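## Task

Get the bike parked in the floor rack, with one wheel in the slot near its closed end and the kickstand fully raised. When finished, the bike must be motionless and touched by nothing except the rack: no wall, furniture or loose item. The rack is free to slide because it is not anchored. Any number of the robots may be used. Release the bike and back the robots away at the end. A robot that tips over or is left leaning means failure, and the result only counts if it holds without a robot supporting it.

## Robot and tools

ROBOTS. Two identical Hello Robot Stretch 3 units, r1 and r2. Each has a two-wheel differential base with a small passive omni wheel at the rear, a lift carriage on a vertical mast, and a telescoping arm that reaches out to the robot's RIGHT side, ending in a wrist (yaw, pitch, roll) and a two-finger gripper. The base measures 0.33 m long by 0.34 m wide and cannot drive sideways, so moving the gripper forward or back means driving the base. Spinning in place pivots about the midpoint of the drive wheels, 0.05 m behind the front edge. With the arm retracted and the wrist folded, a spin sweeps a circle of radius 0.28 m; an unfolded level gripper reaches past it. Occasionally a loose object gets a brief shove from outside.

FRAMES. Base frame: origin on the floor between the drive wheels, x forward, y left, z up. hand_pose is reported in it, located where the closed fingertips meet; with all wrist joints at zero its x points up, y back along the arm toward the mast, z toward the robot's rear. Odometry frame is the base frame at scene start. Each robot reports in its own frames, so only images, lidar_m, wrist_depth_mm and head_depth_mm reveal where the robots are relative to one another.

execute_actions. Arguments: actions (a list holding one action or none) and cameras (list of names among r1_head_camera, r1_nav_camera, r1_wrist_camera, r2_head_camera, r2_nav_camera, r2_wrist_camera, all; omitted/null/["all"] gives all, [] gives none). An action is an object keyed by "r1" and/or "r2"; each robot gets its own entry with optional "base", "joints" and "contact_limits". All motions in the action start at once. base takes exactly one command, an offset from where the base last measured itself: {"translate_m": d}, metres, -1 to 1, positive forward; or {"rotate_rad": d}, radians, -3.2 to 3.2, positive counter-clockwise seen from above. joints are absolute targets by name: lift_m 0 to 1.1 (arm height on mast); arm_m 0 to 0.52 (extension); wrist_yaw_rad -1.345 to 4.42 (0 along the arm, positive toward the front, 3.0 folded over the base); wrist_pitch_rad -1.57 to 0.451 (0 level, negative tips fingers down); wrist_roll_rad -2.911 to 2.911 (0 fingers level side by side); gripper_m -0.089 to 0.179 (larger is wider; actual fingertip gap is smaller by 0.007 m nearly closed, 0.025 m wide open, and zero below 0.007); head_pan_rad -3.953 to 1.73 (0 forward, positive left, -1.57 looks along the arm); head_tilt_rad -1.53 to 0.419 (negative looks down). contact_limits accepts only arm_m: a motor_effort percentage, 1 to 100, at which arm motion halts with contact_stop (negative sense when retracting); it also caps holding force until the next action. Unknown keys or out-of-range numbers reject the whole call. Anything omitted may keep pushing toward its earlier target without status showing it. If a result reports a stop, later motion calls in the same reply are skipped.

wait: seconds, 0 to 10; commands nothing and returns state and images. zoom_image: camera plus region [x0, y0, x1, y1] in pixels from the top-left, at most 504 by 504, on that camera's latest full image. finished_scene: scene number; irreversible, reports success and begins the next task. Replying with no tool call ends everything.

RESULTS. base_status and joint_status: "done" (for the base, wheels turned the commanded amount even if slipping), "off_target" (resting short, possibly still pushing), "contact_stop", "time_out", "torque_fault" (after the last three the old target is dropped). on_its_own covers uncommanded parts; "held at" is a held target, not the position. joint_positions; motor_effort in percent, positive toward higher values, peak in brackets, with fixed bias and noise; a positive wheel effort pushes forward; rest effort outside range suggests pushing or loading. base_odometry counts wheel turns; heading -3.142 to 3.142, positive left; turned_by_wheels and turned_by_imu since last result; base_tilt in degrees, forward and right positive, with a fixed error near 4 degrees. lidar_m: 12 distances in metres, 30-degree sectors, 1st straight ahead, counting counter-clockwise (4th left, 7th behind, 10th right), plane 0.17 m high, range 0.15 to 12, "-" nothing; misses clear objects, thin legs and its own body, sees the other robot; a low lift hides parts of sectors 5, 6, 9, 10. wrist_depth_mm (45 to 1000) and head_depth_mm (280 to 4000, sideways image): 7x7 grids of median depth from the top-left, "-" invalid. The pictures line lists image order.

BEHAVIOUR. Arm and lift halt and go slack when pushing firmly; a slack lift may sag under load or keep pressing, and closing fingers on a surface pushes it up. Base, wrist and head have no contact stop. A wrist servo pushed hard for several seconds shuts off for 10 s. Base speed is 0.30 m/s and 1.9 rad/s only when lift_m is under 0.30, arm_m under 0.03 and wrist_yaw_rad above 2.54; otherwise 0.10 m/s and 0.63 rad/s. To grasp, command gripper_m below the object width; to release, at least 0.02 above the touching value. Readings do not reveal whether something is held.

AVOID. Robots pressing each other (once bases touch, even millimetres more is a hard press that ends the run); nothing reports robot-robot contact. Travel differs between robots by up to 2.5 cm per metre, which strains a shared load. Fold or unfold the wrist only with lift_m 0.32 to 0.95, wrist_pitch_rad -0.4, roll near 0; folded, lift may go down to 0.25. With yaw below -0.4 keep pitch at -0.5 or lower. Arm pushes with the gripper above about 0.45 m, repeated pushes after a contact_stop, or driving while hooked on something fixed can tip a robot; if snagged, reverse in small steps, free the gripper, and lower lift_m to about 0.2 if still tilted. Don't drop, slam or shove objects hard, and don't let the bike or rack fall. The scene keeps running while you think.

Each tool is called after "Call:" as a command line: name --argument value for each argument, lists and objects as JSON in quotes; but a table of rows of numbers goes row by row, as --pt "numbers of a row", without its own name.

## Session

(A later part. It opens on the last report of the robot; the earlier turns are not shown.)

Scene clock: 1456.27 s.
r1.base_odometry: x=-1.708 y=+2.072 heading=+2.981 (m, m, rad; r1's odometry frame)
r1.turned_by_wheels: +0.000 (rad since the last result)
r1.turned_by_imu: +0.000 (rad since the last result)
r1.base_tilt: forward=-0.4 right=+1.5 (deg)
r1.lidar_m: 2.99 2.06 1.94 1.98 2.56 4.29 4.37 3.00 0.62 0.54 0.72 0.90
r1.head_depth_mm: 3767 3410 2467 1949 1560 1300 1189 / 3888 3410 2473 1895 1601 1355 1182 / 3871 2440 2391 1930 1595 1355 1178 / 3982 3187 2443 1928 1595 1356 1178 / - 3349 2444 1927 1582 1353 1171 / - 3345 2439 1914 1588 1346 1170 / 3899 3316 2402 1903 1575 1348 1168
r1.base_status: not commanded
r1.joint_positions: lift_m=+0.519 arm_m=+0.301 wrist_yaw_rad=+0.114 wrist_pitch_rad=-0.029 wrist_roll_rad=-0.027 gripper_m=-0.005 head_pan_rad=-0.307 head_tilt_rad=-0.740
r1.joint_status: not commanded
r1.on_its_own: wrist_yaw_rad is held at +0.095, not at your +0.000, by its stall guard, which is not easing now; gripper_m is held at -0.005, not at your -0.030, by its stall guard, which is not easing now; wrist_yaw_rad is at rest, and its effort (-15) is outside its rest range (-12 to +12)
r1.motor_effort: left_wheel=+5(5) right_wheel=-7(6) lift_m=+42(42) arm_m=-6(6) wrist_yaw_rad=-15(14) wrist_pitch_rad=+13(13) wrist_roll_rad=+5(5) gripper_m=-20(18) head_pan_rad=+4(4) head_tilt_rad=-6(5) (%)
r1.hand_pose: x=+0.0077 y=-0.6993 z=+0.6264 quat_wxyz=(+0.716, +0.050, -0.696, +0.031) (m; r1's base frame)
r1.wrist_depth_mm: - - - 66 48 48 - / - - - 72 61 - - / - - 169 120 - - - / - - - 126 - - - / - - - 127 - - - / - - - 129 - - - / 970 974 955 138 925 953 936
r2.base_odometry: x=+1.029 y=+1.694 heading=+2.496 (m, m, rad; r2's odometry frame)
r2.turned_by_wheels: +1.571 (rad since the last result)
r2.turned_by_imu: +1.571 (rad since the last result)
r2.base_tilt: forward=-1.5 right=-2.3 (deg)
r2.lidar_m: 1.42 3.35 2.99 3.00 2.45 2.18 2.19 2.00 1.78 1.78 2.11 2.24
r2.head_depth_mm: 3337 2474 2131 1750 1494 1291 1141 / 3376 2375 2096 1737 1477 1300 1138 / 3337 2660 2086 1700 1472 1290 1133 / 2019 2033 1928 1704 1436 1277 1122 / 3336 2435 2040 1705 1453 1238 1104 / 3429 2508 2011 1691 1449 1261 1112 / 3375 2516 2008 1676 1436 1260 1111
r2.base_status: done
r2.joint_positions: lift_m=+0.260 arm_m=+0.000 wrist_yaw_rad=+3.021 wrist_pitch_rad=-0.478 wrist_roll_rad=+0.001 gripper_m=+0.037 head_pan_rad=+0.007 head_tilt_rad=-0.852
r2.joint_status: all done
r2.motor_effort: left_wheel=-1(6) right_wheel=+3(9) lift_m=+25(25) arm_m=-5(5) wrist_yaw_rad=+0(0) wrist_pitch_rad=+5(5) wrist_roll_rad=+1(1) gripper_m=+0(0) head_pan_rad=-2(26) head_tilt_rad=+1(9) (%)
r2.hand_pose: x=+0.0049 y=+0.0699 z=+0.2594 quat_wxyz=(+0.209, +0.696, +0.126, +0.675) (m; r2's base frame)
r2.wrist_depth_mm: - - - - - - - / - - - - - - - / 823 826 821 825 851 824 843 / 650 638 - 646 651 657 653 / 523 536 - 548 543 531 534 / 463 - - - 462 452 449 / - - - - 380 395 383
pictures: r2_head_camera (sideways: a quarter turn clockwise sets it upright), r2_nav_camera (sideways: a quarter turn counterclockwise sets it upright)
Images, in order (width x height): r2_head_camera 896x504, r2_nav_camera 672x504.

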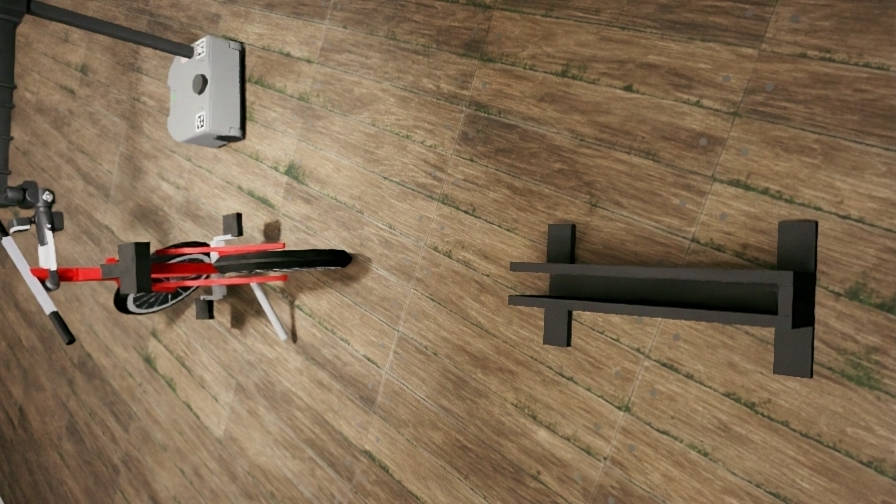

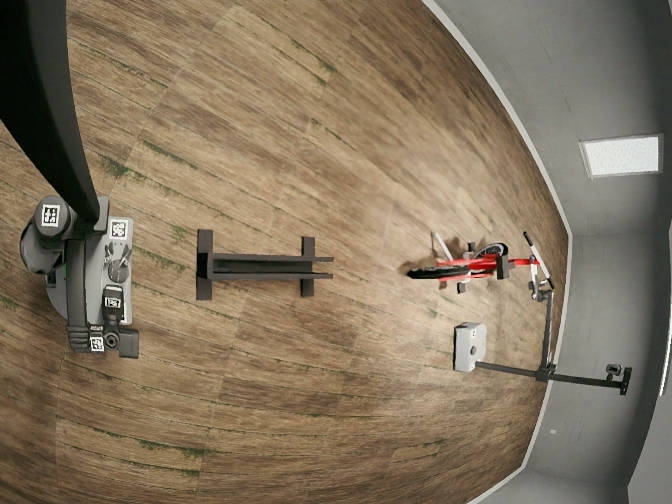

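Call:
execute_actions --actions '[{"r2": {"base": {"rotate_rad": 0.33}}}]' --cameras '[]'

Call:
execute_actions --actions '[{"r2": {"base": {"translate_m": 0.18}}}]' --cameras '[]'

Call:
execute_actions --actions '[{"r2": {"base": {"rotate_rad": -0.38}, "joints": {"head_tilt_rad": -0.95}}}]' --cameras '["r2_head_camera", "r2_nav_camera"]'

Scene clock: 1504.00 s.
r1.base_odometry: x=-1.708 y=+2.072 heading=+2.981 (m, m, rad; r1's odometry frame)
r1.turned_by_wheels: +0.000 (rad since the last result)
r1.turned_by_imu: +0.000 (rad since the last result)
r1.base_tilt: forward=-0.4 right=+1.5 (deg)
r1.lidar_m: 2.99 2.05 1.94 1.98 2.56 4.30 4.34 3.00 0.62 0.54 0.72 0.90
r1.head_depth_mm: 3813 3423 2491 1948 1568 1303 1184 / 3857 3384 2459 1882 1599 1362 1180 / 3861 2431 2377 1917 1595 1354 1181 / - 3189 2411 1930 1601 1356 1176 / - 3356 2436 1926 1595 1354 1172 / - 3301 2434 1908 1586 1354 1175 / 3941 3256 2420 1902 1590 1345 1176
r1.base_status: not commanded
r1.joint_positions: lift_m=+0.519 arm_m=+0.301 wrist_yaw_rad=+0.114 wrist_pitch_rad=-0.029 wrist_roll_rad=-0.027 gripper_m=-0.005 head_pan_rad=-0.307 head_tilt_rad=-0.740
r1.joint_status: not commanded
r1.on_its_own: wrist_yaw_rad is held at +0.095, not at your +0.000, by its stall guard, which is not easing now; gripper_m is held at -0.005, not at your -0.030, by its stall guard, which is not easing now; wrist_yaw_rad is at rest, and its effort (-17) is outside its rest range (-12 to +12)
r1.motor_effort: left_wheel=+6(6) right_wheel=-6(7) lift_m=+43(42) arm_m=-6(6) wrist_yaw_rad=-17(15) wrist_pitch_rad=+14(14) wrist_roll_rad=+5(5) gripper_m=-18(19) head_pan_rad=+4(4) head_tilt_rad=-7(7) (%)
r1.hand_pose: x=+0.0077 y=-0.6993 z=+0.6264 quat_wxyz=(+0.716, +0.050, -0.696, +0.031) (m; r1's base frame)
r1.wrist_depth_mm: - - - 66 48 49 - / - - - 72 61 - - / - - 170 120 - - - / - - - 126 - - - / - - - 127 - - - / - - - 129 - - - / 991 973 968 138 913 933 940
r2.base_odometry: x=+1.029 y=+1.694 heading=+2.826 (m, m, rad; r2's odometry frame)
r2.turned_by_wheels: +0.330 (rad since the last result)
r2.turned_by_imu: +0.329 (rad since the last result)
r2.base_tilt: forward=-1.5 right=-2.3 (deg)
r2.lidar_m: 1.76 3.01 2.98 2.76 2.21 2.18 2.26 1.80 1.78 1.91 2.94 1.42
r2.head_depth_mm: 3499 2090 1993 1737 1491 1300 1138 / 3611 2533 2055 1728 1465 1295 1142 / 3469 2569 2068 1732 1428 1257 1112 / 3436 2588 2050 1712 1457 1275 1115 / 3479 2579 2019 1692 1449 1271 1123 / 3298 2543 2029 1680 1443 1269 1118 / 3078 2501 2030 1661 1431 1260 1117
r2.base_status: done
r2.joint_positions: lift_m=+0.260 arm_m=+0.000 wrist_yaw_rad=+3.021 wrist_pitch_rad=-0.478 wrist_roll_rad=+0.001 gripper_m=+0.037 head_pan_rad=+0.007 head_tilt_rad=-0.852
r2.joint_status: not commanded
r2.motor_effort: left_wheel=-2(7) right_wheel=+3(7) lift_m=+25(25) arm_m=-5(5) wrist_yaw_rad=+0(0) wrist_pitch_rad=+5(5) wrist_roll_rad=+1(1) gripper_m=+0(0) head_pan_rad=-2(2) head_tilt_rad=+1(0) (%)
r2.hand_pose: x=+0.0049 y=+0.0699 z=+0.2594 quat_wxyz=(+0.209, +0.696, +0.126, +0.675) (m; r2's base frame)
r2.wrist_depth_mm: - - - - - - - / - - - - - - - / 822 840 834 839 831 833 840 / 638 647 - 653 656 658 648 / 538 528 - 554 548 534 536 / 467 - - - 468 450 449 / - - - - 383 390 393
pictures: none
No camera images: the call's "cameras" was empty. Leave "cameras" out to get every camera's image.

Scene clock: 1506.23 s.
r1.base_odometry: x=-1.708 y=+2.072 heading=+2.981 (m, m, rad; r1's odometry frame)
r1.turned_by_wheels: +0.000 (rad since the last result)
r1.turned_by_imu: +0.000 (rad since the last result)
r1.base_tilt: forward=-0.4 right=+1.4 (deg)
r1.lidar_m: 2.98 2.06 1.93 1.98 2.56 4.30 4.37 3.01 0.62 0.54 0.72 0.90
r1.head_depth_mm: 3814 3380 2474 1952 1554 1302 1183 / 3822 3199 2406 1886 1611 1365 1182 / 3951 2240 2246 1924 1592 1362 1175 / 3980 3326 2346 1929 1583 1351 1174 / - 3337 2439 1933 1595 1342 1176 / - 3290 2426 1924 1588 1349 1171 / 3878 3323 2408 1921 1583 1344 1167
r1.base_status: not commanded
r1.joint_positions: lift_m=+0.519 arm_m=+0.301 wrist_yaw_rad=+0.114 wrist_pitch_rad=-0.029 wrist_roll_rad=-0.027 gripper_m=-0.005 head_pan_rad=-0.307 head_tilt_rad=-0.740
r1.joint_status: not commanded
r1.on_its_own: wrist_yaw_rad is held at +0.095, not at your +0.000, by its stall guard, which is not easing now; gripper_m is held at -0.005, not at your -0.030, by its stall guard, which is not easing now; wrist_yaw_rad is at rest, and its effort (-16) is outside its rest range (-12 to +12)
r1.motor_effort: left_wheel=+6(6) right_wheel=-6(6) lift_m=+43(43) arm_m=-6(6) wrist_yaw_rad=-16(15) wrist_pitch_rad=+14(14) wrist_roll_rad=+5(5) gripper_m=-18(18) head_pan_rad=+4(4) head_tilt_rad=-6(7) (%)
r1.hand_pose: x=+0.0077 y=-0.6993 z=+0.6264 quat_wxyz=(+0.716, +0.050, -0.696, +0.031) (m; r1's base frame)
r1.wrist_depth_mm: - - - 66 48 48 - / - - - 72 61 - - / - - 169 120 - - - / - - - 127 - - - / - - - 127 - - - / - - - 129 - - - / 961 971 976 139 893 943 933
r2.base_odometry: x=+0.858 y=+1.750 heading=+2.826 (m, m, rad; r2's odometry frame)
r2.turned_by_wheels: +0.000 (rad since the last result)
r2.turned_by_imu: -0.001 (rad since the last result)
r2.base_tilt: forward=-1.4 right=-2.3 (deg)
r2.lidar_m: 2.23 2.91 2.87 2.94 2.35 2.33 2.39 1.90 1.86 2.03 3.12 1.25
r2.head_depth_mm: 3744 1898 1895 1739 1500 1301 1148 / 3622 2634 2033 1742 1484 1260 1145 / 3546 2672 2072 1720 1461 1257 1095 / 3519 2625 2064 1703 1446 1278 1107 / 3427 2540 2044 1699 1442 1261 1130 / 3218 2536 2008 1691 1444 1255 1119 / 3003 2505 2030 1665 1451 1257 1111
r2.base_status: done
r2.joint_positions: lift_m=+0.260 arm_m=+0.000 wrist_yaw_rad=+3.021 wrist_pitch_rad=-0.478 wrist_roll_rad=+0.001 gripper_m=+0.037 head_pan_rad=+0.007 head_tilt_rad=-0.851
r2.joint_status: not commanded
r2.motor_effort: left_wheel=-2(6) right_wheel=+2(8) lift_m=+25(25) arm_m=-4(5) wrist_yaw_rad=+0(0) wrist_pitch_rad=+5(5) wrist_roll_rad=+1(1) gripper_m=+1(0) head_pan_rad=-3(3) head_tilt_rad=+0(1) (%)
r2.hand_pose: x=+0.0049 y=+0.0699 z=+0.2594 quat_wxyz=(+0.209, +0.696, +0.126, +0.675) (m; r2's base frame)
r2.wrist_depth_mm: - - - - - - - / - - - - - - - / 818 839 826 829 840 847 848 / 633 652 - 650 653 650 651 / 530 529 - 553 539 536 538 / 464 - - - 471 450 454 / - - - - 382 394 394
pictures: none
No camera images: the call's "cameras" was empty. Leave "cameras" out to get every camera's image.

Scene clock: 1507.50 s.
r1.base_odometry: x=-1.708 y=+2.072 heading=+2.981 (m, m, rad; r1's odometry frame)
r1.turned_by_wheels: +0.000 (rad since the last result)
r1.turned_by_imu: +0.000 (rad since the last result)
r1.base_tilt: forward=-0.4 right=+1.4 (deg)
r1.lidar_m: 2.99 2.05 1.94 1.97 2.56 4.29 4.38 2.98 0.62 0.54 0.72 0.90
r1.head_depth_mm: 3835 3387 2492 1955 1560 1303 1184 / 3820 3090 2359 1895 1598 1364 1179 / 3902 3080 2248 1913 1595 1359 1178 / - 3365 2390 1939 1597 1354 1176 / - 3340 2427 1923 1588 1348 1175 / - 3319 2438 1903 1589 1351 1174 / 3918 3294 2418 1909 1591 1347 1166
r1.base_status: not commanded
r1.joint_positions: lift_m=+0.519 arm_m=+0.301 wrist_yaw_rad=+0.114 wrist_pitch_rad=-0.029 wrist_roll_rad=-0.027 gripper_m=-0.005 head_pan_rad=-0.307 head_tilt_rad=-0.740
r1.joint_status: not commanded
r1.on_its_own: wrist_yaw_rad is held at +0.095, not at your +0.000, by its stall guard, which is not easing now; gripper_m is held at -0.005, not at your -0.030, by its stall guard, which is not easing now; wrist_yaw_rad is at rest, and its effort (-15) is outside its rest range (-12 to +12)
r1.motor_effort: left_wheel=+5(5) right_wheel=-6(6) lift_m=+42(43) arm_m=-6(6) wrist_yaw_rad=-15(16) wrist_pitch_rad=+13(14) wrist_roll_rad=+5(5) gripper_m=-19(19) head_pan_rad=+4(4) head_tilt_rad=-6(7) (%)
r1.hand_pose: x=+0.0077 y=-0.6993 z=+0.6264 quat_wxyz=(+0.716, +0.050, -0.696, +0.031) (m; r1's base frame)
r1.wrist_depth_mm: - - - 66 48 48 - / - - - 72 61 - - / - - 169 120 - - - / - - - 126 - - - / - - - 127 - - - / - - - 129 - - - / 957 954 989 138 891 945 930
r2.base_odometry: x=+0.858 y=+1.750 heading=+2.446 (m, m, rad; r2's odometry frame)
r2.turned_by_wheels: -0.380 (rad since the last result)
r2.turned_by_imu: -0.381 (rad since the last result)
r2.base_tilt: forward=-1.5 right=-2.3 (deg)
r2.lidar_m: 1.25 3.30 2.87 2.87 2.67 2.33 2.33 2.18 1.89 1.87 2.20 2.10
r2.head_depth_mm: 2763 2205 1895 1619 1409 1253 1126 / 2827 2131 1875 1599 1405 1241 1124 / 2828 2258 1869 1603 1398 1243 1117 / 2738 2000 1805 1583 1366 1217 1079 / 2555 2131 1839 1582 1361 1217 1076 / 2699 2193 1820 1558 1379 1227 1100 / 2697 2170 1791 1550 1369 1216 1100
r2.base_status: done
r2.joint_positions: lift_m=+0.260 arm_m=+0.000 wrist_yaw_rad=+3.021 wrist_pitch_rad=-0.478 wrist_roll_rad=+0.001 gripper_m=+0.037 head_pan_rad=+0.007 head_tilt_rad=-0.938
r2.joint_status: all done
r2.motor_effort: left_wheel=+2(6) right_wheel=-2(6) lift_m=+25(25) arm_m=-5(5) wrist_yaw_rad=+0(1) wrist_pitch_rad=+5(5) wrist_roll_rad=+1(1) gripper_m=+0(1) head_pan_rad=-2(2) head_tilt_rad=-4(12) (%)
r2.hand_pose: x=+0.0049 y=+0.0699 z=+0.2594 quat_wxyz=(+0.209, +0.696, +0.126, +0.675) (m; r2's base frame)
r2.wrist_depth_mm: - - - - - - - / - - - - - - - / 823 819 834 831 825 837 839 / 645 652 - 645 649 647 645 / 528 535 - 554 547 534 541 / 466 - - - 464 450 457 / - - - - 382 396 390
pictures: r2_head_camera (sideways: a quarter turn clockwise sets it upright), r2_nav_camera (sideways: a quarter turn counterclockwise sets it upright)
Images, in order (width x height): r2_head_camera 896x504, r2_nav_camera 672x504.

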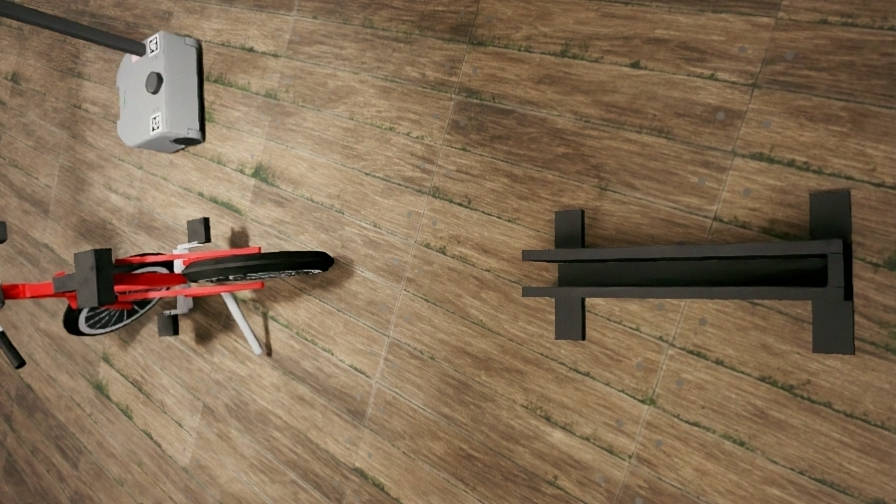

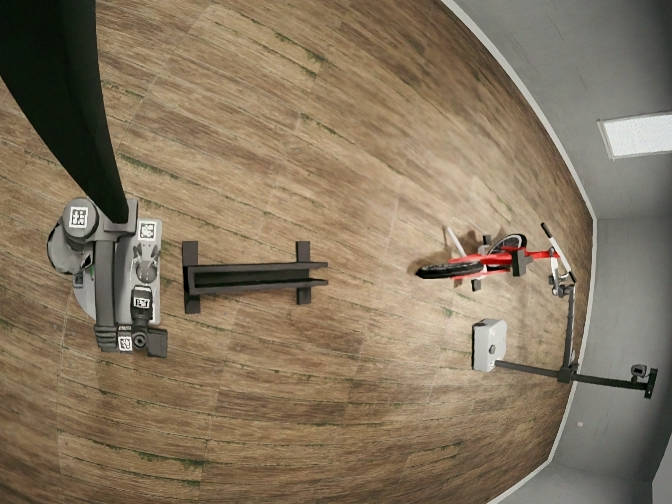

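Call:
execute_actions --actions '[{"r2": {"base": {"translate_m": 0.45}}}]' --cameras '["r2_head_camera"]'

Scene clock: 1523.30 s.
r1.base_odometry: x=-1.708 y=+2.072 heading=+2.981 (m, m, rad; r1's odometry frame)
r1.turned_by_wheels: +0.000 (rad since the last result)
r1.turned_by_imu: -0.001 (rad since the last result)
r1.base_tilt: forward=-0.4 right=+1.4 (deg)
r1.lidar_m: 2.98 2.06 1.94 1.98 2.55 4.30 4.39 2.99 0.62 0.54 0.72 0.90
r1.head_depth_mm: 3675 3236 2478 1942 1561 1301 1185 / 3838 3378 1999 1815 1558 1358 1185 / 3963 3384 1990 1872 1593 1361 1182 / - 3323 2448 1935 1591 1360 1175 / - 3328 2429 1924 1593 1351 1176 / - 3302 2399 1919 1583 1349 1173 / 3946 3311 2446 1901 1580 1352 1170
r1.base_status: not commanded
r1.joint_positions: lift_m=+0.519 arm_m=+0.301 wrist_yaw_rad=+0.114 wrist_pitch_rad=-0.029 wrist_roll_rad=-0.027 gripper_m=-0.005 head_pan_rad=-0.307 head_tilt_rad=-0.740
r1.joint_status: not commanded
r1.on_its_own: wrist_yaw_rad is held at +0.095, not at your +0.000, by its stall guard, which is not easing now; gripper_m is held at -0.005, not at your -0.030, by its stall guard, which is not easing now; wrist_yaw_rad is at rest, and its effort (-16) is outside its rest range (-12 to +12)
r1.motor_effort: left_wheel=+6(5) right_wheel=-6(6) lift_m=+42(43) arm_m=-6(6) wrist_yaw_rad=-16(16) wrist_pitch_rad=+14(13) wrist_roll_rad=+5(5) gripper_m=-19(19) head_pan_rad=+4(4) head_tilt_rad=-6(6) (%)
r1.hand_pose: x=+0.0077 y=-0.6993 z=+0.6264 quat_wxyz=(+0.716, +0.050, -0.696, +0.031) (m; r1's base frame)
r1.wrist_depth_mm: - - - 66 48 48 - / - - - 72 61 - - / - - 170 120 - - - / - - - 126 - - - / - - - 127 - - - / - - - 129 - - - / 990 987 956 138 906 942 951
r2.base_odometry: x=+0.512 y=+2.038 heading=+2.446 (m, m, rad; r2's odometry frame)
r2.turned_by_wheels: +0.000 (rad since the last result)
r2.turned_by_imu: -0.002 (rad since the last result)
r2.base_tilt: forward=-1.4 right=-2.3 (deg)
r2.lidar_m: 0.80 3.14 2.75 2.76 3.17 2.76 2.76 2.31 1.99 2.00 2.35 1.65
r2.head_depth_mm: 2736 2005 1858 1599 1412 1245 1129 / 2758 2286 1843 1614 1408 1244 1118 / 2583 2227 1880 1607 1408 1242 1117 / 2556 2236 1617 1508 1393 1196 1081 / 2551 1690 1799 1578 1388 1227 1105 / 2714 2190 1824 1553 1368 1230 1098 / 2671 2144 1811 1555 1355 1225 1095
r2.base_status: done
r2.joint_positions: lift_m=+0.260 arm_m=+0.000 wrist_yaw_rad=+3.021 wrist_pitch_rad=-0.478 wrist_roll_rad=+0.001 gripper_m=+0.037 head_pan_rad=+0.007 head_tilt_rad=-0.940
r2.joint_status: not commanded
r2.motor_effort: left_wheel=+2(11) right_wheel=-1(6) lift_m=+25(25) arm_m=-5(5) wrist_yaw_rad=+0(1) wrist_pitch_rad=+5(5) wrist_roll_rad=+1(1) gripper_m=+0(0) head_pan_rad=-2(3) head_tilt_rad=-4(4) (%)
r2.hand_pose: x=+0.0049 y=+0.0699 z=+0.2594 quat_wxyz=(+0.209, +0.696, +0.126, +0.675) (m; r2's base frame)
r2.wrist_depth_mm: - - - - - - - / - - - - - - - / 832 837 829 840 845 830 830 / 651 653 - 646 651 654 649 / 537 536 - 554 542 534 537 / 468 - - - 472 454 459 / - - - - 379 391 394
pictures: r2_head_camera (sideways: a quarter turn clockwise sets it upright)
Images, in order (width x height): r2_head_camera 896x504.

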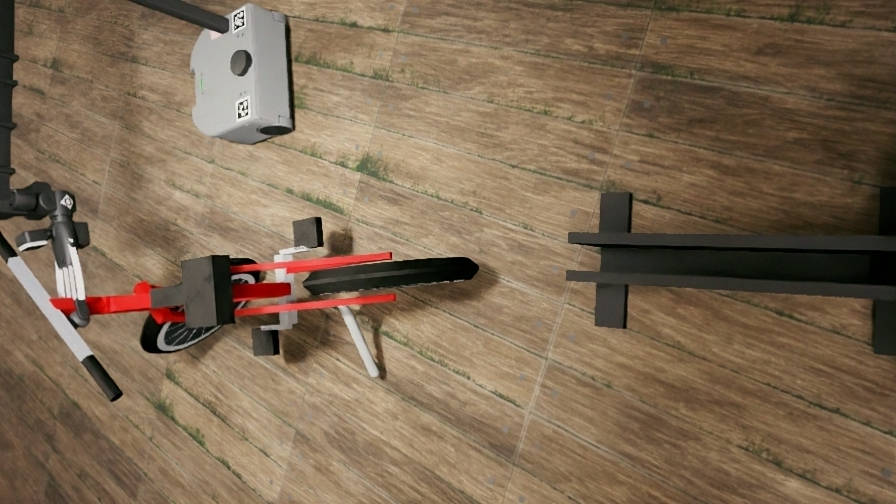

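Call:
execute_actions --actions '[{"r2": {"base": {"rotate_rad": 0.05}}}]' --cameras '[]'

Call:
execute_actions --actions '[{"r2": {"base": {"translate_m": 0.1}}}]' --cameras '["r2_head_camera"]'

Scene clock: 1539.73 s.
r1.base_odometry: x=-1.708 y=+2.072 heading=+2.981 (m, m, rad; r1's odometry frame)
r1.turned_by_wheels: +0.000 (rad since the last result)
r1.turned_by_imu: +0.000 (rad since the last result)
r1.base_tilt: forward=-0.4 right=+1.5 (deg)
r1.lidar_m: 2.98 2.05 1.94 1.98 2.56 4.29 4.39 3.01 0.62 0.54 0.72 0.90
r1.head_depth_mm: 3778 3259 2487 1952 1557 1300 1188 / 3924 3408 2016 1806 1555 1361 1183 / 3952 3348 2008 1872 1598 1360 1181 / - 3373 2460 1928 1590 1357 1179 / - 3346 2436 1918 1590 1348 1175 / - 3343 2428 1930 1583 1343 1172 / 3903 3288 2432 1913 1578 1343 1171
r1.base_status: not commanded
r1.joint_positions: lift_m=+0.519 arm_m=+0.301 wrist_yaw_rad=+0.114 wrist_pitch_rad=-0.029 wrist_roll_rad=-0.027 gripper_m=-0.005 head_pan_rad=-0.307 head_tilt_rad=-0.740
r1.joint_status: not commanded
r1.on_its_own: wrist_yaw_rad is held at +0.095, not at your +0.000, by its stall guard, which is not easing now; gripper_m is held at -0.005, not at your -0.030, by its stall guard, which is not easing now; wrist_yaw_rad is at rest, and its effort (-14) is outside its rest range (-12 to +12)
r1.motor_effort: left_wheel=+6(5) right_wheel=-7(6) lift_m=+42(42) arm_m=-6(6) wrist_yaw_rad=-14(15) wrist_pitch_rad=+14(14) wrist_roll_rad=+5(5) gripper_m=-18(18) head_pan_rad=+4(4) head_tilt_rad=-6(6) (%)
r1.hand_pose: x=+0.0077 y=-0.6993 z=+0.6264 quat_wxyz=(+0.716, +0.050, -0.696, +0.031) (m; r1's base frame)
r1.wrist_depth_mm: - - - 66 48 48 - / - - - 72 61 - - / - - 170 120 - - - / - - - 126 - - - / - - - 127 - - - / - - - 129 - - - / 981 976 974 138 910 927 929
r2.base_odometry: x=+0.512 y=+2.038 heading=+2.496 (m, m, rad; r2's odometry frame)
r2.turned_by_wheels: +0.050 (rad since the last result)
r2.turned_by_imu: +0.049 (rad since the last result)
r2.base_tilt: forward=-1.5 right=-2.3 (deg)
r2.lidar_m: 0.80 3.07 2.75 2.76 3.11 2.76 2.77 2.25 1.99 2.00 2.43 1.65
r2.head_depth_mm: 2729 2291 1864 1622 1411 1257 1128 / 2732 2259 1832 1608 1393 1246 1123 / 1409 2212 1816 1589 1397 1246 1114 / 2490 1447 1411 1519 1384 1193 1075 / 2718 2127 1808 1576 1388 1231 1109 / 2726 2194 1811 1560 1375 1226 1105 / 2716 2154 1806 1556 1376 1216 1098
r2.base_status: done
r2.joint_positions: lift_m=+0.260 arm_m=+0.000 wrist_yaw_rad=+3.021 wrist_pitch_rad=-0.478 wrist_roll_rad=+0.001 gripper_m=+0.037 head_pan_rad=+0.007 head_tilt_rad=-0.940
r2.joint_status: not commanded
r2.motor_effort: left_wheel=-1(4) right_wheel=+4(8) lift_m=+25(25) arm_m=-5(5) wrist_yaw_rad=+0(0) wrist_pitch_rad=+5(5) wrist_roll_rad=+1(1) gripper_m=+0(0) head_pan_rad=-2(2) head_tilt_rad=-4(3) (%)
r2.hand_pose: x=+0.0049 y=+0.0699 z=+0.2594 quat_wxyz=(+0.209, +0.696, +0.126, +0.675) (m; r2's base frame)
r2.wrist_depth_mm: - - - - - - - / - - - - - - - / 829 830 847 823 837 829 848 / 648 652 - 648 647 657 648 / 534 531 - 549 545 533 534 / 463 - - - 469 456 453 / - - - - 381 394 393
pictures: none
No camera images: the call's "cameras" was empty. Leave "cameras" out to get every camera's image.

Scene clock: 1541.33 s.
r1.base_odometry: x=-1.708 y=+2.072 heading=+2.981 (m, m, rad; r1's odometry frame)
r1.turned_by_wheels: +0.000 (rad since the last result)
r1.turned_by_imu: +0.000 (rad since the last result)
r1.base_tilt: forward=-0.3 right=+1.4 (deg)
r1.lidar_m: 2.98 2.06 1.94 1.97 2.56 4.31 4.37 3.02 0.62 0.54 0.71 0.90
r1.head_depth_mm: 3729 3127 2378 1954 1518 1303 1185 / 3844 3370 1849 1783 1540 1358 1182 / 3909 3356 1999 1882 1600 1362 1179 / - 3371 2442 1926 1597 1349 1179 / - 3349 2438 1928 1590 1347 1175 / - 3296 2432 1920 1589 1352 1173 / 3896 3298 2430 1910 1579 1345 1169
r1.base_status: not commanded
r1.joint_positions: lift_m=+0.519 arm_m=+0.301 wrist_yaw_rad=+0.114 wrist_pitch_rad=-0.029 wrist_roll_rad=-0.027 gripper_m=-0.005 head_pan_rad=-0.307 head_tilt_rad=-0.740
r1.joint_status: not commanded
r1.on_its_own: wrist_yaw_rad is held at +0.095, not at your +0.000, by its stall guard, which is not easing now; gripper_m is held at -0.005, not at your -0.030, by its stall guard, which is not easing now; wrist_yaw_rad is at rest, and its effort (-16) is outside its rest range (-12 to +12)
r1.motor_effort: left_wheel=+5(5) right_wheel=-6(6) lift_m=+42(42) arm_m=-6(6) wrist_yaw_rad=-16(15) wrist_pitch_rad=+14(14) wrist_roll_rad=+5(5) gripper_m=-18(19) head_pan_rad=+4(4) head_tilt_rad=-6(6) (%)
r1.hand_pose: x=+0.0077 y=-0.6993 z=+0.6264 quat_wxyz=(+0.716, +0.050, -0.696, +0.031) (m; r1's base frame)
r1.wrist_depth_mm: - - - 66 48 48 - / - - - 72 61 - - / - - 170 120 - - - / - - - 126 - - - / - - - 127 - - - / - - - 129 - - - / 972 961 961 138 916 945 942
r2.base_odometry: x=+0.432 y=+2.098 heading=+2.495 (m, m, rad; r2's odometry frame)
r2.turned_by_wheels: +0.000 (rad since the last result)
r2.turned_by_imu: -0.001 (rad since the last result)
r2.base_tilt: forward=-1.4 right=-2.3 (deg)
r2.lidar_m: 0.70 3.06 2.72 2.74 3.20 2.85 2.87 2.29 2.03 2.03 2.46 1.56
r2.head_depth_mm: 2752 2259 1779 1616 1408 1248 1124 / 2711 2248 1832 1596 1407 1246 1123 / 1332 2241 1854 1595 1398 1243 1111 / 2515 1625 1347 1492 1390 1193 1083 / 2703 2076 1789 1566 1379 1234 1105 / 2733 2170 1817 1567 1370 1233 1104 / 2701 2174 1811 1568 1366 1215 1099
r2.base_status: done
r2.joint_positions: lift_m=+0.260 arm_m=+0.000 wrist_yaw_rad=+3.021 wrist_pitch_rad=-0.478 wrist_roll_rad=+0.001 gripper_m=+0.037 head_pan_rad=+0.007 head_tilt_rad=-0.940
r2.joint_status: not commanded
r2.motor_effort: left_wheel=-2(4) right_wheel=+3(11) lift_m=+25(25) arm_m=-5(5) wrist_yaw_rad=+0(1) wrist_pitch_rad=+5(5) wrist_roll_rad=+1(1) gripper_m=+0(0) head_pan_rad=-3(2) head_tilt_rad=-4(4) (%)
r2.hand_pose: x=+0.0049 y=+0.0699 z=+0.2594 quat_wxyz=(+0.209, +0.696, +0.126, +0.675) (m; r2's base frame)
r2.wrist_depth_mm: - - - - - - - / - - - - - - - / 823 825 826 817 836 828 827 / 638 645 - 653 655 657 658 / 528 534 - 552 542 532 538 / 464 - - - 464 451 452 / - - - - 381 399 394
pictures: r2_head_camera (sideways: a quarter turn clockwise sets it upright)
Images, in order (width x height): r2_head_camera 896x504.

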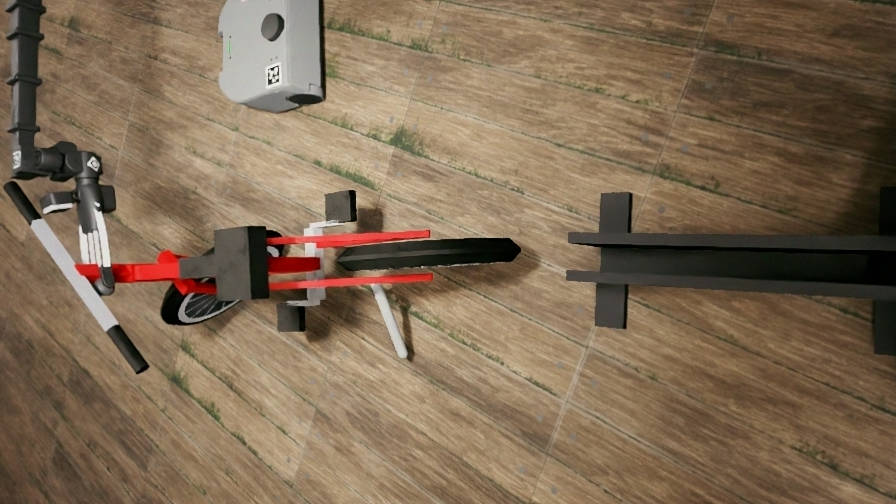

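Call:
execute_actions --actions '[{"r2": {"base": {"rotate_rad": -0.018}, "joints": {"lift_m": 0.33}}}]' --cameras '[]'

Call:
execute_actions --actions '[{"r2": {"base": {"translate_m": 0.08}}}]' --cameras '["r2_head_camera"]'

Scene clock: 1564.50 s.
r1.base_odometry: x=-1.708 y=+2.072 heading=+2.981 (m, m, rad; r1's odometry frame)
r1.turned_by_wheels: +0.000 (rad since the last result)
r1.turned_by_imu: +0.000 (rad since the last result)
r1.base_tilt: forward=-0.4 right=+1.5 (deg)
r1.lidar_m: 2.99 2.06 1.94 1.98 2.57 4.30 4.37 3.00 0.62 0.54 0.72 0.90
r1.head_depth_mm: 3756 3251 2384 1948 1510 1304 1182 / 3960 3351 1938 1778 1539 1360 1179 / 3941 3376 2207 1873 1593 1357 1183 / 3951 3347 2423 1924 1588 1348 1174 / - 3337 2471 1927 1591 1349 1176 / - 3342 2441 1924 1583 1350 1172 / 3911 3310 2415 1905 1576 1349 1171
r1.base_status: not commanded
r1.joint_positions: lift_m=+0.519 arm_m=+0.301 wrist_yaw_rad=+0.114 wrist_pitch_rad=-0.029 wrist_roll_rad=-0.027 gripper_m=-0.005 head_pan_rad=-0.307 head_tilt_rad=-0.740
r1.joint_status: not commanded
r1.on_its_own: wrist_yaw_rad is held at +0.095, not at your +0.000, by its stall guard, which is not easing now; gripper_m is held at -0.005, not at your -0.030, by its stall guard, which is not easing now; wrist_yaw_rad is at rest, and its effort (-15) is outside its rest range (-12 to +12)
r1.motor_effort: left_wheel=+5(6) right_wheel=-6(6) lift_m=+42(42) arm_m=-6(6) wrist_yaw_rad=-15(16) wrist_pitch_rad=+14(14) wrist_roll_rad=+5(5) gripper_m=-19(18) head_pan_rad=+4(4) head_tilt_rad=-6(6) (%)
r1.hand_pose: x=+0.0077 y=-0.6993 z=+0.6264 quat_wxyz=(+0.716, +0.050, -0.696, +0.031) (m; r1's base frame)
r1.wrist_depth_mm: - - - 66 48 48 - / - - - 72 61 - - / - - 171 120 - - - / - - - 126 - - - / - - - 128 - - - / - - - 129 - - - / 990 976 965 139 896 956 945
r2.base_odometry: x=+0.432 y=+2.098 heading=+2.477 (m, m, rad; r2's odometry frame)
r2.turned_by_wheels: -0.018 (rad since the last result)
r2.turned_by_imu: -0.019 (rad since the last result)
r2.base_tilt: forward=-1.4 right=-2.3 (deg)
r2.lidar_m: 0.70 3.08 2.72 2.73 3.21 2.86 2.86 2.31 2.03 2.03 2.44 1.56
r2.head_depth_mm: 2659 2275 1795 1620 1407 1258 1122 / 2793 2261 1829 1619 1404 1245 1121 / 2512 2234 1873 1590 1398 1241 1115 / 2482 2183 1579 1515 1391 1209 1070 / 2776 2077 1763 1579 1378 1237 1085 / 2726 2173 1828 1573 1370 1222 1100 / 2659 2147 1817 1561 1372 1217 1096
r2.base_status: done
r2.joint_positions: lift_m=+0.330 arm_m=+0.000 wrist_yaw_rad=+3.021 wrist_pitch_rad=-0.478 wrist_roll_rad=+0.001 gripper_m=+0.037 head_pan_rad=+0.007 head_tilt_rad=-0.940
r2.joint_status: all done
r2.motor_effort: left_wheel=+0(5) right_wheel=+1(5) lift_m=+31(28) arm_m=-5(5) wrist_yaw_rad=+0(1) wrist_pitch_rad=+5(5) wrist_roll_rad=+1(1) gripper_m=+0(1) head_pan_rad=-2(2) head_tilt_rad=-4(4) (%)
r2.hand_pose: x=+0.0049 y=+0.0699 z=+0.3290 quat_wxyz=(+0.209, +0.696, +0.126, +0.675) (m; r2's base frame)
r2.wrist_depth_mm: - - - - - - - / - - - - - - - / 987 974 968 972 983 - - / 771 763 - 766 757 774 779 / 627 622 625 618 640 630 634 / 525 531 530 552 548 532 537 / 459 - - - 449 462 467
pictures: none
No camera images: the call's "cameras" was empty. Leave "cameras" out to get every camera's image.

Scene clock: 1566.30 s.
r1.base_odometry: x=-1.708 y=+2.072 heading=+2.981 (m, m, rad; r1's odometry frame)
r1.turned_by_wheels: +0.000 (rad since the last result)
r1.turned_by_imu: +0.000 (rad since the last result)
r1.base_tilt: forward=-0.4 right=+1.4 (deg)
r1.lidar_m: 2.98 2.06 1.94 1.98 2.56 4.29 4.37 3.01 0.62 0.54 0.72 0.90
r1.head_depth_mm: 3672 3081 2316 1950 1487 1303 1186 / 3855 3444 2015 1794 1525 1358 1184 / 3918 3352 2277 1833 1593 1357 1179 / 3998 3354 2465 1917 1594 1355 1178 / - 3324 2443 1922 1585 1352 1178 / - 3342 2418 1908 1584 1344 1174 / 3940 3328 2420 1908 1581 1344 1167
r1.base_status: not commanded
r1.joint_positions: lift_m=+0.519 arm_m=+0.301 wrist_yaw_rad=+0.114 wrist_pitch_rad=-0.029 wrist_roll_rad=-0.027 gripper_m=-0.005 head_pan_rad=-0.307 head_tilt_rad=-0.740
r1.joint_status: not commanded
r1.on_its_own: wrist_yaw_rad is held at +0.095, not at your +0.000, by its stall guard, which is not easing now; gripper_m is held at -0.005, not at your -0.030, by its stall guard, which is not easing now; wrist_yaw_rad is at rest, and its effort (-16) is outside its rest range (-12 to +12)
r1.motor_effort: left_wheel=+5(6) right_wheel=-6(6) lift_m=+42(42) arm_m=-6(6) wrist_yaw_rad=-16(15) wrist_pitch_rad=+13(14) wrist_roll_rad=+5(5) gripper_m=-19(18) head_pan_rad=+4(4) head_tilt_rad=-6(4) (%)
r1.hand_pose: x=+0.0077 y=-0.6993 z=+0.6264 quat_wxyz=(+0.716, +0.050, -0.696, +0.031) (m; r1's base frame)
r1.wrist_depth_mm: - - - 66 48 48 - / - - - 72 61 - - / - - 169 120 - - - / - - - 126 - - - / - - - 127 - - - / - - - 129 - - - / 985 992 992 139 944 949 959
r2.base_odometry: x=+0.369 y=+2.148 heading=+2.477 (m, m, rad; r2's odometry frame)
r2.turned_by_wheels: +0.000 (rad since the last result)
r2.turned_by_imu: +0.000 (rad since the last result)
r2.base_tilt: forward=-1.4 right=-2.3 (deg)
r2.lidar_m: 0.62 3.05 2.70 2.70 3.21 2.93 2.94 2.34 2.05 2.05 2.46 1.49
r2.head_depth_mm: 2670 2278 1766 1617 1422 1249 1121 / 2628 2235 1770 1607 1402 1241 1117 / 1275 2200 1824 1593 1396 1241 1118 / 2508 2148 1473 1531 1338 1197 1070 / 2722 1791 1738 1549 1385 1233 1103 / 2716 2143 1814 1554 1363 1223 1111 / 2680 2166 1809 1562 1368 1216 1092
r2.base_status: done
r2.joint_positions: lift_m=+0.330 arm_m=+0.000 wrist_yaw_rad=+3.021 wrist_pitch_rad=-0.478 wrist_roll_rad=+0.001 gripper_m=+0.037 head_pan_rad=+0.007 head_tilt_rad=-0.940
r2.joint_status: not commanded
r2.motor_effort: left_wheel=+0(5) right_wheel=+1(6) lift_m=+31(31) arm_m=-4(5) wrist_yaw_rad=+1(0) wrist_pitch_rad=+5(5) wrist_roll_rad=+1(1) gripper_m=-1(1) head_pan_rad=-2(2) head_tilt_rad=-4(4) (%)
r2.hand_pose: x=+0.0049 y=+0.0699 z=+0.3290 quat_wxyz=(+0.209, +0.696, +0.126, +0.675) (m; r2's base frame)
r2.wrist_depth_mm: - - - - - - - / - - - - - - - / 994 973 960 966 991 - - / 752 758 - 756 776 762 764 / 623 619 637 633 639 631 626 / 535 535 533 547 553 538 540 / 460 - - - 453 456 463
pictures: r2_head_camera (sideways: a quarter turn clockwise sets it upright)
Images, in order (width x height): r2_head_camera 896x504.

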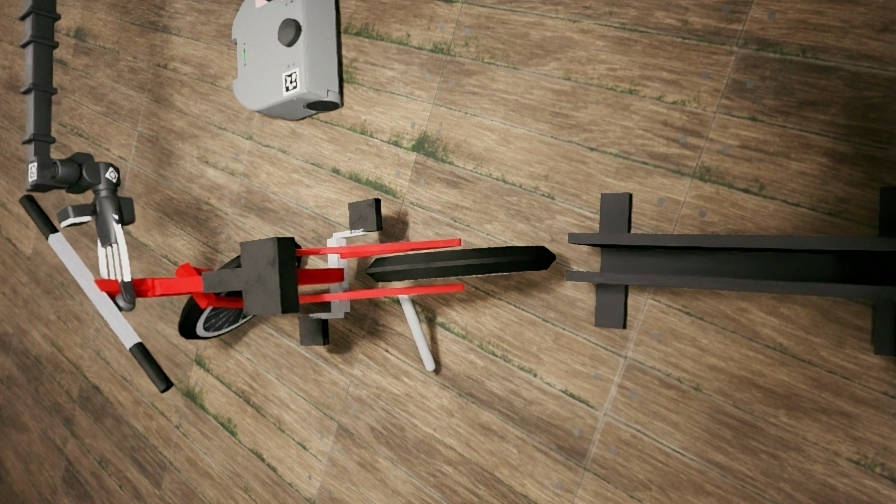

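Call:
execute_actions --actions '[{"r2": {"base": {"translate_m": 0.12}}}]' --cameras '["r2_head_camera"]'

Scene clock: 1573.67 s.
r1.base_odometry: x=-1.708 y=+2.072 heading=+2.979 (m, m, rad; r1's odometry frame)
r1.turned_by_wheels: -0.002 (rad since the last result)
r1.turned_by_imu: -0.004 (rad since the last result)
r1.base_tilt: forward=-0.5 right=+1.5 (deg)
r1.lidar_m: 3.01 2.06 1.94 1.98 2.55 4.28 4.37 3.00 0.62 0.57 0.70 0.87
r1.head_depth_mm: 3826 3209 2220 1829 1437 1282 1183 / 3901 3411 2207 1732 1534 1362 1182 / 3923 3375 2380 1803 1597 1357 1182 / 3983 3374 2437 1933 1592 1353 1178 / - 3328 2437 1921 1587 1356 1172 / - 3330 2440 1911 1593 1348 1174 / 3912 3280 2406 1914 1577 1347 1166
r1.base_status: not commanded
r1.joint_positions: lift_m=+0.519 arm_m=+0.300 wrist_yaw_rad=+0.038 wrist_pitch_rad=-0.024 wrist_roll_rad=-0.027 gripper_m=-0.005 head_pan_rad=-0.307 head_tilt_rad=-0.741
r1.joint_status: not commanded
r1.on_its_own: wrist_yaw_rad is held at +0.095, not at your +0.000, by its stall guard, which is still easing; gripper_m is held at -0.005, not at your -0.030, by its stall guard, which is not easing now; left_wheel is at rest, and its effort (-28) is outside its rest range (-18 to +18); right_wheel is at rest, and its effort (+34) is outside its rest range (-18 to +18)
r1.motor_effort: left_wheel=-28(28) right_wheel=+34(33) lift_m=+42(43) arm_m=-4(6) wrist_yaw_rad=+45(46) wrist_pitch_rad=+11(14) wrist_roll_rad=+5(5) gripper_m=-23(24) head_pan_rad=+4(4) head_tilt_rad=-6(5) (%)
r1.hand_pose: x=-0.0118 y=-0.7008 z=+0.6277 quat_wxyz=(+0.717, +0.022, -0.697, +0.005) (m; r1's base frame)
r1.wrist_depth_mm: - - - - 51 - - / - - - 81 53 54 - / - - - 99 - - - / - - - 122 - - - / - - - 124 132 - - / - - - 127 135 - - / - 979 960 929 138 950 938
r2.base_odometry: x=+0.275 y=+2.222 heading=+2.477 (m, m, rad; r2's odometry frame)
r2.turned_by_wheels: +0.000 (rad since the last result)
r2.turned_by_imu: -0.001 (rad since the last result)
r2.base_tilt: forward=-1.5 right=-2.4 (deg)
r2.lidar_m: 0.21 3.00 2.66 2.67 3.19 3.03 3.04 2.38 2.09 2.09 2.50 0.21
r2.head_depth_mm: 2670 2282 1704 1609 1417 1249 1122 / 2749 2261 1766 1607 1405 1250 1125 / 2666 2169 1847 1604 1396 1242 1110 / 2803 2096 1477 1340 1300 1183 1075 / 2715 1602 1735 1541 1386 1232 1091 / 2713 2118 1830 1573 1378 1219 1101 / 2680 2155 1805 1548 1369 1212 1099
r2.base_status: translate_m off_target (by the wheels' count: +0.1199 of +0.1200)
r2.joint_positions: lift_m=+0.330 arm_m=+0.000 wrist_yaw_rad=+3.021 wrist_pitch_rad=-0.478 wrist_roll_rad=+0.001 gripper_m=+0.037 head_pan_rad=+0.007 head_tilt_rad=-0.940
r2.joint_status: not commanded
r2.motor_effort: left_wheel=+13(14) right_wheel=+17(18) lift_m=+31(31) arm_m=-5(5) wrist_yaw_rad=+0(0) wrist_pitch_rad=+5(5) wrist_roll_rad=+1(1) gripper_m=+0(1) head_pan_rad=-2(2) head_tilt_rad=-3(4) (%)
r2.hand_pose: x=+0.0049 y=+0.0699 z=+0.3290 quat_wxyz=(+0.209, +0.696, +0.126, +0.675) (m; r2's base frame)
r2.wrist_depth_mm: - - - - - - - / - - - - - - - / 970 951 977 989 958 - - / 756 756 - 774 763 763 783 / 615 628 633 627 643 619 636 / 527 531 535 536 549 536 532 / 463 - - - 450 463 467
pictures: r2_head_camera (sideways: a quarter turn clockwise sets it upright)
Images, in order (width x height): r2_head_camera 896x504.

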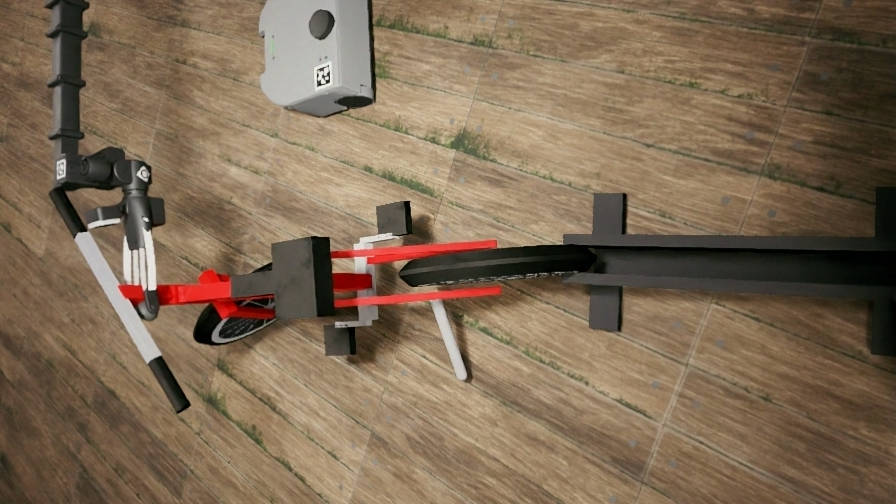

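Call:
execute_actions --actions '[{"r2": {"base": {"translate_m": -0.07}}}]' --cameras '["r2_head_camera", "r1_head_camera", "r1_nav_camera"]'

Scene clock: 1590.67 s.
r1.base_odometry: x=-1.708 y=+2.072 heading=+2.981 (m, m, rad; r1's odometry frame)
r1.turned_by_wheels: +0.002 (rad since the last result)
r1.turned_by_imu: +0.002 (rad since the last result)
r1.base_tilt: forward=-0.4 right=+1.5 (deg)
r1.lidar_m: 2.98 2.05 1.94 1.98 2.55 4.30 4.38 3.01 0.59 0.54 0.70 0.87
r1.head_depth_mm: 3799 3062 2295 1893 1435 1289 1185 / 3884 3407 1946 1760 1527 1360 1183 / 3975 3354 2283 1828 1605 1354 1182 / 3993 3352 2452 1931 1595 1357 1180 / - 3343 2453 1925 1592 1352 1176 / - 3296 2432 1908 1579 1350 1170 / 3887 3290 2436 1917 1583 1343 1169
r1.base_status: not commanded
r1.joint_positions: lift_m=+0.519 arm_m=+0.300 wrist_yaw_rad=+0.023 wrist_pitch_rad=-0.027 wrist_roll_rad=-0.028 gripper_m=-0.005 head_pan_rad=-0.307 head_tilt_rad=-0.741
r1.joint_status: not commanded
r1.on_its_own: wrist_yaw_rad is held at +0.021, not at your +0.000, by its stall guard, which is not easing now; gripper_m is held at -0.005, not at your -0.030, by its stall guard, which is not easing now
r1.motor_effort: left_wheel=-1(5) right_wheel=+0(7) lift_m=+42(41) arm_m=-2(2) wrist_yaw_rad=-3(9) wrist_pitch_rad=+13(13) wrist_roll_rad=+6(6) gripper_m=-17(18) head_pan_rad=+4(4) head_tilt_rad=-5(6) (%)
r1.hand_pose: x=-0.0154 y=-0.7006 z=+0.6269 quat_wxyz=(+0.717, +0.018, -0.696, -0.001) (m; r1's base frame)
r1.wrist_depth_mm: - - - - 76 63 58 / - - - 100 81 - - / - - 148 115 - - - / - - 217 125 - - - / - - - 128 - - - / - - - 133 - - - / 959 975 973 880 150 953 927
r2.base_odometry: x=+0.330 y=+2.178 heading=+2.477 (m, m, rad; r2's odometry frame)
r2.turned_by_wheels: +0.000 (rad since the last result)
r2.turned_by_imu: -0.001 (rad since the last result)
r2.base_tilt: forward=-1.4 right=-2.3 (deg)
r2.lidar_m: 0.32 3.02 2.68 2.68 3.21 2.98 2.99 2.36 2.06 2.07 2.48 1.44
r2.head_depth_mm: 2648 2265 1742 1613 1418 1259 1122 / 2751 2254 1783 1617 1403 1247 1113 / 2620 2218 1853 1598 1404 1240 1113 / 2671 2171 1436 1406 1251 1185 1061 / 2728 1632 1745 1539 1362 1231 1084 / 2685 2156 1815 1572 1365 1228 1101 / 2694 2150 1808 1564 1361 1219 1094
r2.base_status: done
r2.joint_positions: lift_m=+0.330 arm_m=+0.000 wrist_yaw_rad=+3.021 wrist_pitch_rad=-0.478 wrist_roll_rad=+0.001 gripper_m=+0.037 head_pan_rad=+0.007 head_tilt_rad=-0.940
r2.joint_status: not commanded
r2.motor_effort: left_wheel=+0(4) right_wheel=+0(4) lift_m=+31(31) arm_m=-5(5) wrist_yaw_rad=+0(0) wrist_pitch_rad=+5(5) wrist_roll_rad=+1(1) gripper_m=+0(1) head_pan_rad=-2(2) head_tilt_rad=-4(4) (%)
r2.hand_pose: x=+0.0049 y=+0.0699 z=+0.3290 quat_wxyz=(+0.209, +0.696, +0.126, +0.675) (m; r2's base frame)
r2.wrist_depth_mm: - - - - - - - / - - - - - - - / 965 974 991 967 977 - - / 764 765 - 766 758 780 774 / 622 630 630 623 640 637 637 / 530 531 533 549 550 533 530 / 465 - - - 448 467 460
pictures: r1_head_camera (sideways: a quarter turn clockwise sets it upright), r1_nav_camera (sideways: a quarter turn counterclockwise sets it upright), r2_head_camera (sideways: a quarter turn clockwise sets it upright)
Images, in order (width x height): r1_head_camera 896x504, r1_nav_camera 672x504, r2_head_camera 896x504.

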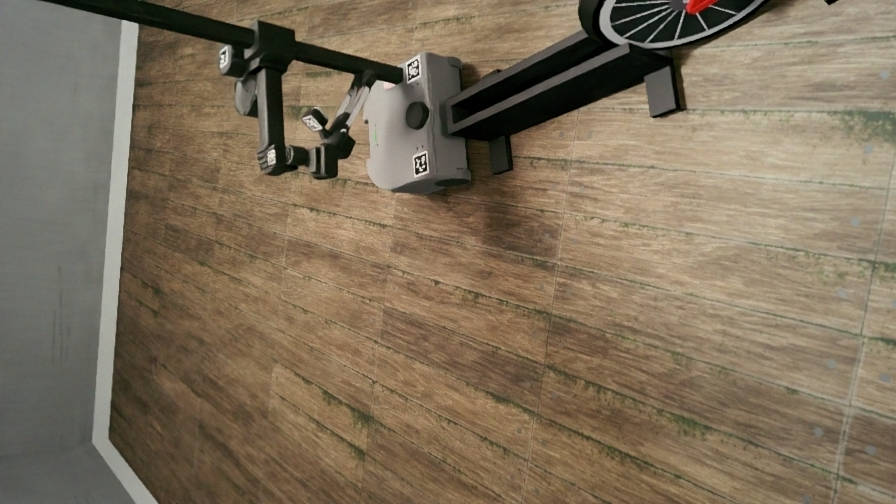

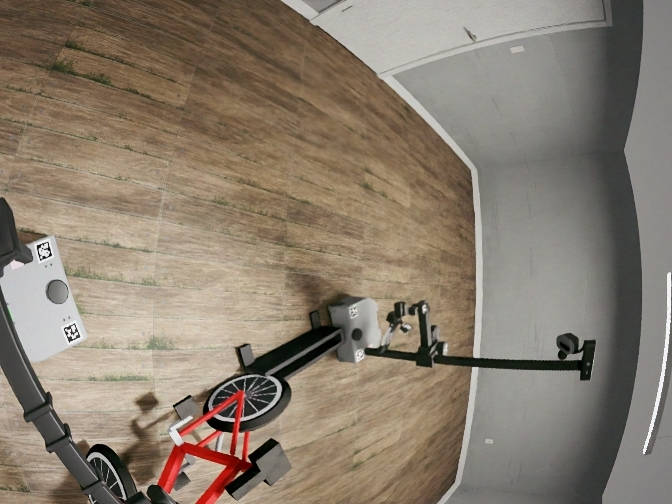

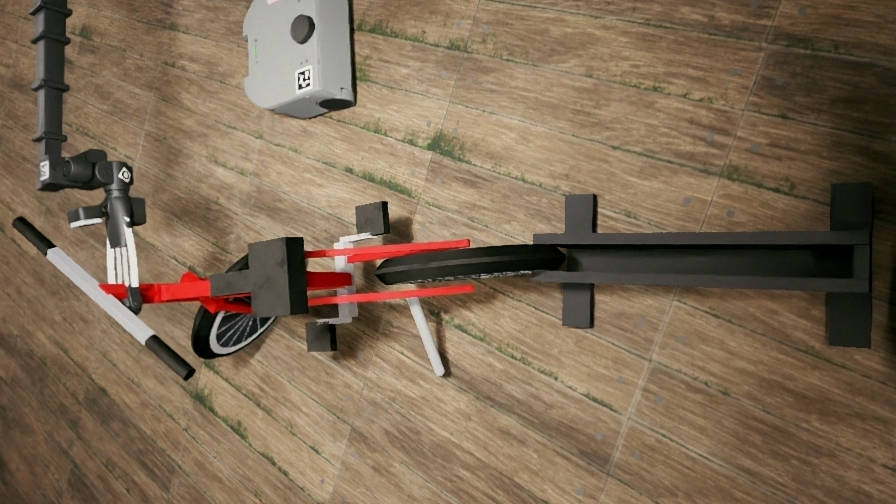

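Call:
zoom_image --camera "r2_head_camera" --region '[440, 180, 680, 340]'

Call:
zoom_image --camera "r1_head_camera" --region '[440, 0, 800, 200]'

Region (440, 180, 680, 340) of r2_head_camera's 896x504 image, scaled by 2.100, with more detail than that image has.

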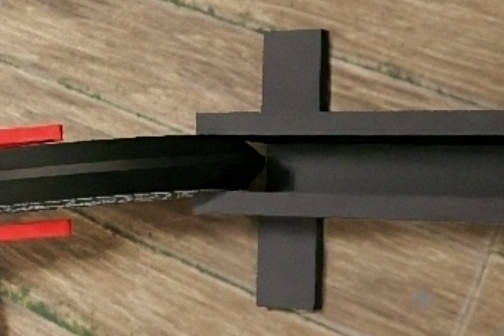

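Region (440, 0, 800, 200) of r1_head_camera's 896x504 image, scaled by 1.400, with more detail than that image has.

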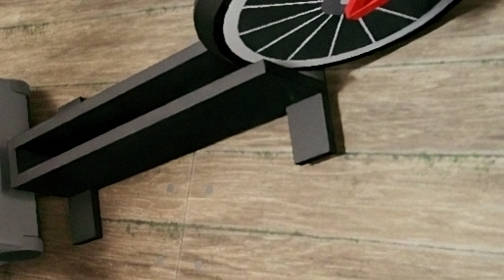

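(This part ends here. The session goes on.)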